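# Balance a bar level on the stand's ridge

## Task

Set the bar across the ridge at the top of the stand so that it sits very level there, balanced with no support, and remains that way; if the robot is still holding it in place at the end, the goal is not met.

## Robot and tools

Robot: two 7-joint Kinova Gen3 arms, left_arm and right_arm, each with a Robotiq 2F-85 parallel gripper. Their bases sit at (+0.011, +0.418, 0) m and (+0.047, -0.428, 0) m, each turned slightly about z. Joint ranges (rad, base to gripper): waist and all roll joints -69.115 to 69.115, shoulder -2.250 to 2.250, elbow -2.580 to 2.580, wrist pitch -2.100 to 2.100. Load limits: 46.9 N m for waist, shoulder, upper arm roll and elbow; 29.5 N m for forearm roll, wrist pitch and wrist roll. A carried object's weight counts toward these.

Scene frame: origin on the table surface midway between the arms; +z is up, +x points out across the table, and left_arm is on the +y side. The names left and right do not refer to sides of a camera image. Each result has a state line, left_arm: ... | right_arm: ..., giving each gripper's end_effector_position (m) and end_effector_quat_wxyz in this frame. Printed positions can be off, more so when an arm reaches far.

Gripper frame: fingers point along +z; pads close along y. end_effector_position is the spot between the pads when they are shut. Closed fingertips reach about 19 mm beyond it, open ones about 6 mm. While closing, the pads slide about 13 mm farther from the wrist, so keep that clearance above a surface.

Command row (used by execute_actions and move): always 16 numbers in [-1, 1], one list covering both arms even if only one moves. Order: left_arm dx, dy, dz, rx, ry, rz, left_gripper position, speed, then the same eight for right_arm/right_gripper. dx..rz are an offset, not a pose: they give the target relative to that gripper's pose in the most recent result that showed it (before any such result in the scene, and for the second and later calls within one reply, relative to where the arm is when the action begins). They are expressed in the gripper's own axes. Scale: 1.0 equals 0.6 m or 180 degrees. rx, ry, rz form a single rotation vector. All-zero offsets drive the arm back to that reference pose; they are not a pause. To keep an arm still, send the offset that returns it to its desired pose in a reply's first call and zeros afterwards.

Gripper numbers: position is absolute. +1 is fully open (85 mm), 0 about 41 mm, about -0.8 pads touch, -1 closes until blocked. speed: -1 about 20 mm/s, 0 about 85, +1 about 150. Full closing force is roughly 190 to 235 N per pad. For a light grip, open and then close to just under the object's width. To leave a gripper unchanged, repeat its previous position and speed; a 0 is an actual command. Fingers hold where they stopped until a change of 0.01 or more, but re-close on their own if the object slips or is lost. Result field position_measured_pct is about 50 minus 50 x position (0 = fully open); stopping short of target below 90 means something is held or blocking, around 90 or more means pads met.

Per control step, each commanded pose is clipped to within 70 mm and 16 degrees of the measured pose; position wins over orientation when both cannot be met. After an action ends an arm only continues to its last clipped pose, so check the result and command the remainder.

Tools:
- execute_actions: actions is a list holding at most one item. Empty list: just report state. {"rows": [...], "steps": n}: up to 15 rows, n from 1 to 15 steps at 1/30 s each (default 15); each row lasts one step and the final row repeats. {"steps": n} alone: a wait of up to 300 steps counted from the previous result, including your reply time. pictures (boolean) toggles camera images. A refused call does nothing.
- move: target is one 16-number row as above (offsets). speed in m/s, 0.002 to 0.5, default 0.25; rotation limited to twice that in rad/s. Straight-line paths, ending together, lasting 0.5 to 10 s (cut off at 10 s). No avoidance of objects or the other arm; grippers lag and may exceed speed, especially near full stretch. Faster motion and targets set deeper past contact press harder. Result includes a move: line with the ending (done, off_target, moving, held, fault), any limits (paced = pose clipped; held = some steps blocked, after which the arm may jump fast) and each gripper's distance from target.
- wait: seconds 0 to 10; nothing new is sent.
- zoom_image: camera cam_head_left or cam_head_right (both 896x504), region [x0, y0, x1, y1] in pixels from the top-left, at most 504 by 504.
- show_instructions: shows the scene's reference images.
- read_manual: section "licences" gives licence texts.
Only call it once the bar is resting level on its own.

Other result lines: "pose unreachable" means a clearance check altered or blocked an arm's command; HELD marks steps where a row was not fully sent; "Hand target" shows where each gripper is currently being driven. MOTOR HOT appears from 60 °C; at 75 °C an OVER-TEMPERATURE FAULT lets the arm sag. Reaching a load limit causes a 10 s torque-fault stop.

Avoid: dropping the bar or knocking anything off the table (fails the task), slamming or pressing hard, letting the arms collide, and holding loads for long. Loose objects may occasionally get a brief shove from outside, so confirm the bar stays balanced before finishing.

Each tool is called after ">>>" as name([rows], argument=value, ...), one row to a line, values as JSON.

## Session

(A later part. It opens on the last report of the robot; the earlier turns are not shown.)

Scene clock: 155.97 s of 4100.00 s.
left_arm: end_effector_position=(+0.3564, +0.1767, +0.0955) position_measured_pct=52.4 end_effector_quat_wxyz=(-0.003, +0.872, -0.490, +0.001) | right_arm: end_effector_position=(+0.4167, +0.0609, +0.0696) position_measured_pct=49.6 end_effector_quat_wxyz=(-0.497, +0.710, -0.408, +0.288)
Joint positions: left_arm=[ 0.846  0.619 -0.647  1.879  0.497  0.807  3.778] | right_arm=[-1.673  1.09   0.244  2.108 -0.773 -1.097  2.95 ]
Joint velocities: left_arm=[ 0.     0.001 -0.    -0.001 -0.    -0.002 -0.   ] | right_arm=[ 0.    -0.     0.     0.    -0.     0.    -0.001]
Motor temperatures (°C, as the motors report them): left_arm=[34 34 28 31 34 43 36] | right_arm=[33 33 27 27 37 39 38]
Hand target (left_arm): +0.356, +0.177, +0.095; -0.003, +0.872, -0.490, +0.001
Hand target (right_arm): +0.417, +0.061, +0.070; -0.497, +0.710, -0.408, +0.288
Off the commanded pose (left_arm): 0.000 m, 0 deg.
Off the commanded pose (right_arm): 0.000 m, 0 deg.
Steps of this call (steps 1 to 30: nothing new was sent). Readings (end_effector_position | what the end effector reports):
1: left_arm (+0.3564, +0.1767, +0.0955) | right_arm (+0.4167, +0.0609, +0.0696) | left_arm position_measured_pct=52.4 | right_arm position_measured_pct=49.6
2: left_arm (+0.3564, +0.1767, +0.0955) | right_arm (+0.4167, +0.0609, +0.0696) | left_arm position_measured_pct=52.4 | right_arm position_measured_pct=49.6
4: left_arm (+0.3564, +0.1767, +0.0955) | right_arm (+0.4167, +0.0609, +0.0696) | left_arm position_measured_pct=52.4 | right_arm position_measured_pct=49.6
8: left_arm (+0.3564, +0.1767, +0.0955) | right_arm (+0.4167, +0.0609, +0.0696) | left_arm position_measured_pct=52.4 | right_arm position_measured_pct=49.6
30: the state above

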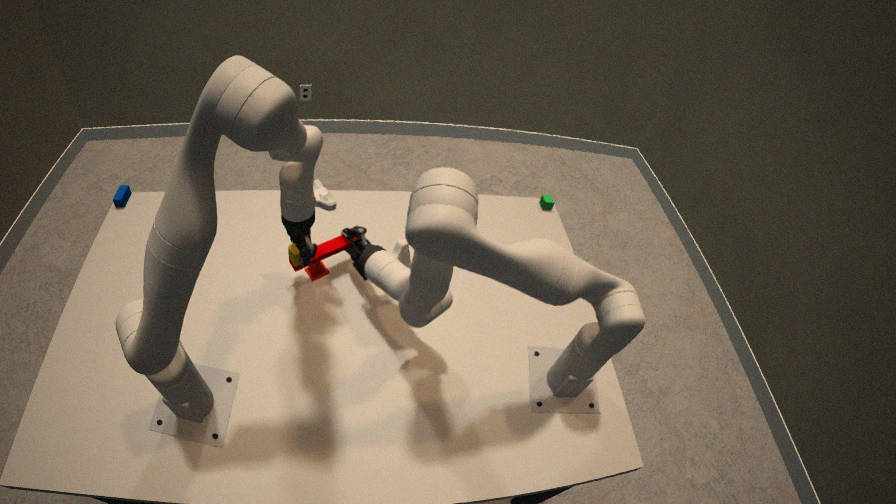

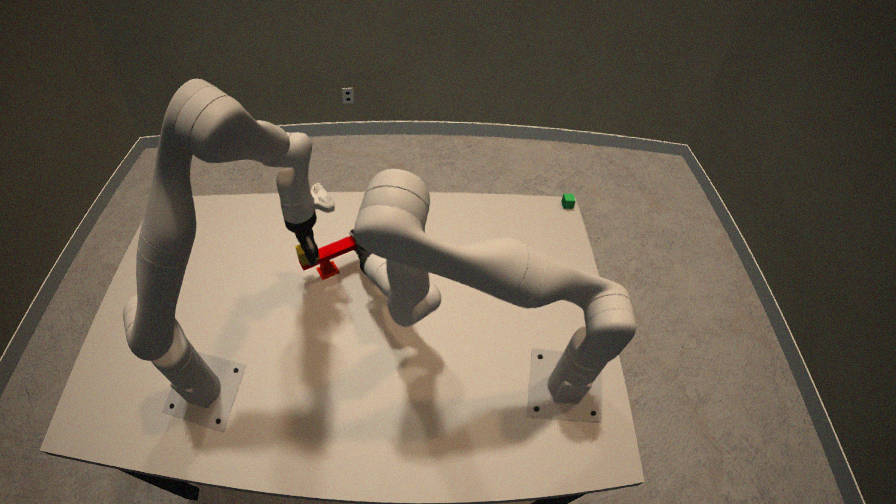

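Level now. Open wider and withdraw.

>>> move(target=[0,0,0,0,0,0,0.2,-1,0,0,0,0,0,0,0.2,-1])

>>> move(target=[0,0,-0.13,0,0,0,0.2,-1,0,0,-0.1,0,0,0,0.2,-1], speed=0.06)

>>> zoom_image(camera="cam_head_left", region=[280, 200, 380, 300])

Scene clock: 161.47 s of 4100.00 s.
left_arm: end_effector_position=(+0.3564, +0.1767, +0.0955) position_measured_pct=40.1 end_effector_quat_wxyz=(-0.003, +0.872, -0.490, +0.001) | right_arm: end_effector_position=(+0.4167, +0.0609, +0.0696) position_measured_pct=40.1 end_effector_quat_wxyz=(-0.497, +0.710, -0.408, +0.288)
Joint positions: left_arm=[ 0.846  0.619 -0.647  1.879  0.497  0.807  3.778] | right_arm=[-1.673  1.09   0.244  2.108 -0.773 -1.097  2.95 ]
Joint velocities: left_arm=[-0.    -0.    -0.001  0.001 -0.001 -0.002 -0.   ] | right_arm=[ 0.    -0.001 -0.     0.     0.     0.    -0.   ]
Motor temperatures (°C, as the motors report them): left_arm=[34 34 28 31 34 43 36] | right_arm=[33 33 27 27 37 39 38]
Hand target (left_arm): +0.356, +0.177, +0.095; -0.003, +0.872, -0.490, +0.001
Hand target (right_arm): +0.417, +0.061, +0.070; -0.497, +0.710, -0.408, +0.288
Off the commanded pose (left_arm): 0.000 m, 0 deg.
Off the commanded pose (right_arm): 0.000 m, 0 deg.
After step 90, 1.60 s passed at rest.
move: done

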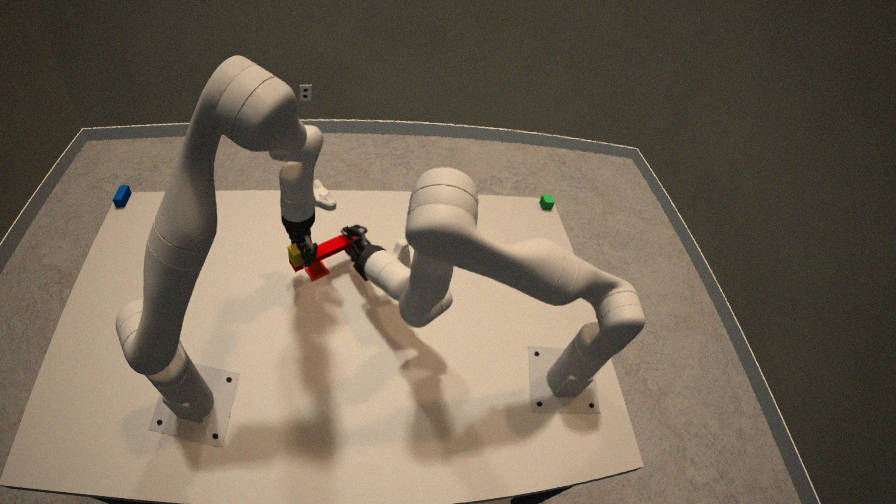

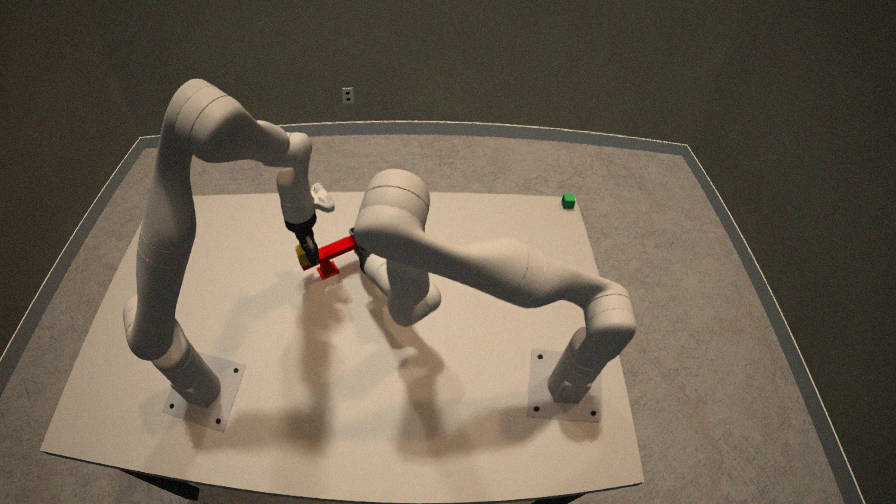

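Scene clock: 163.07 s of 4100.00 s.
left_arm: end_effector_position=(+0.3563, +0.1764, +0.1735) position_measured_pct=40.1 end_effector_quat_wxyz=(-0.003, +0.872, -0.490, +0.001) | right_arm: end_effector_position=(+0.3681, +0.0324, +0.0898) position_measured_pct=40.1 end_effector_quat_wxyz=(-0.497, +0.710, -0.408, +0.289)
Joint positions: left_arm=[ 0.91   0.495 -0.726  1.778  0.376  1.009  3.882] | right_arm=[-1.773  1.034  0.206  2.252 -0.867 -1.166  2.916]
Joint velocities: left_arm=[ 0.003 -0.002  0.    -0.002 -0.001  0.001  0.002] | right_arm=[-0.003 -0.003 -0.001  0.001 -0.001 -0.002  0.001]
Motor temperatures (°C, as the motors report them): left_arm=[34 34 28 31 34 43 36] | right_arm=[33 33 27 27 37 39 38]
Hand target (left_arm): +0.356, +0.176, +0.174; -0.003, +0.872, -0.490, +0.001
Hand target (right_arm): +0.368, +0.033, +0.090; -0.497, +0.710, -0.408, +0.288
Off the commanded pose (left_arm): 0.000 m, 0 deg.
Off the commanded pose (right_arm): 0.000 m, 0 deg.
move: done

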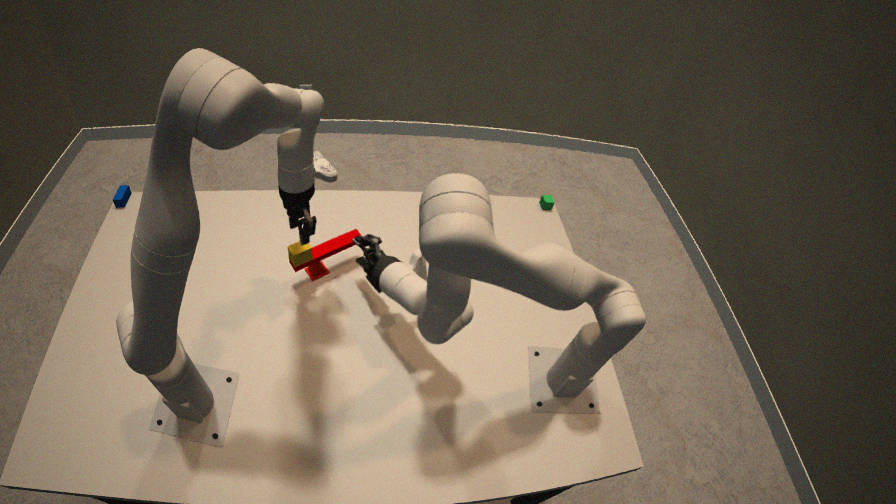

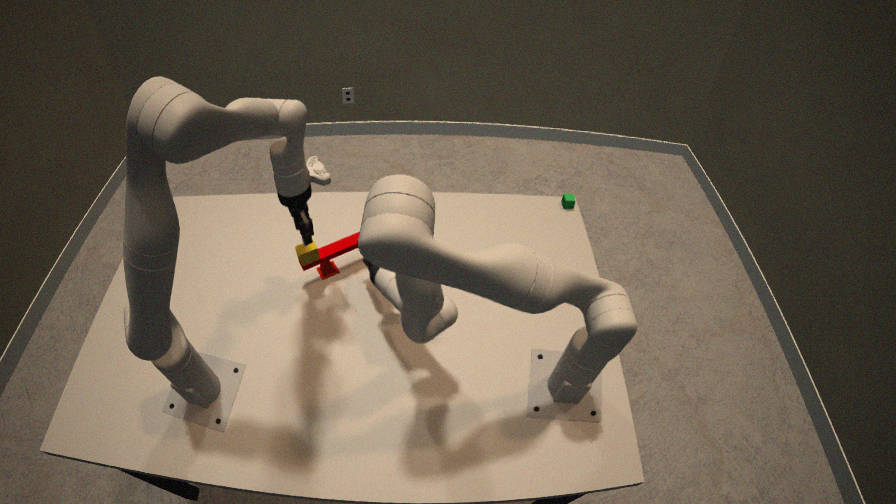

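Region (280, 200, 380, 300) of cam_head_left's 896x504 image, scaled by 5.040, with more detail than that image has.

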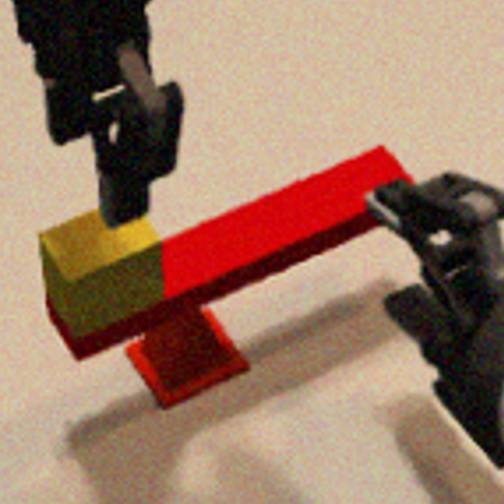

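>>> finished_scene(scene=2)

The scene is finished: the task was done.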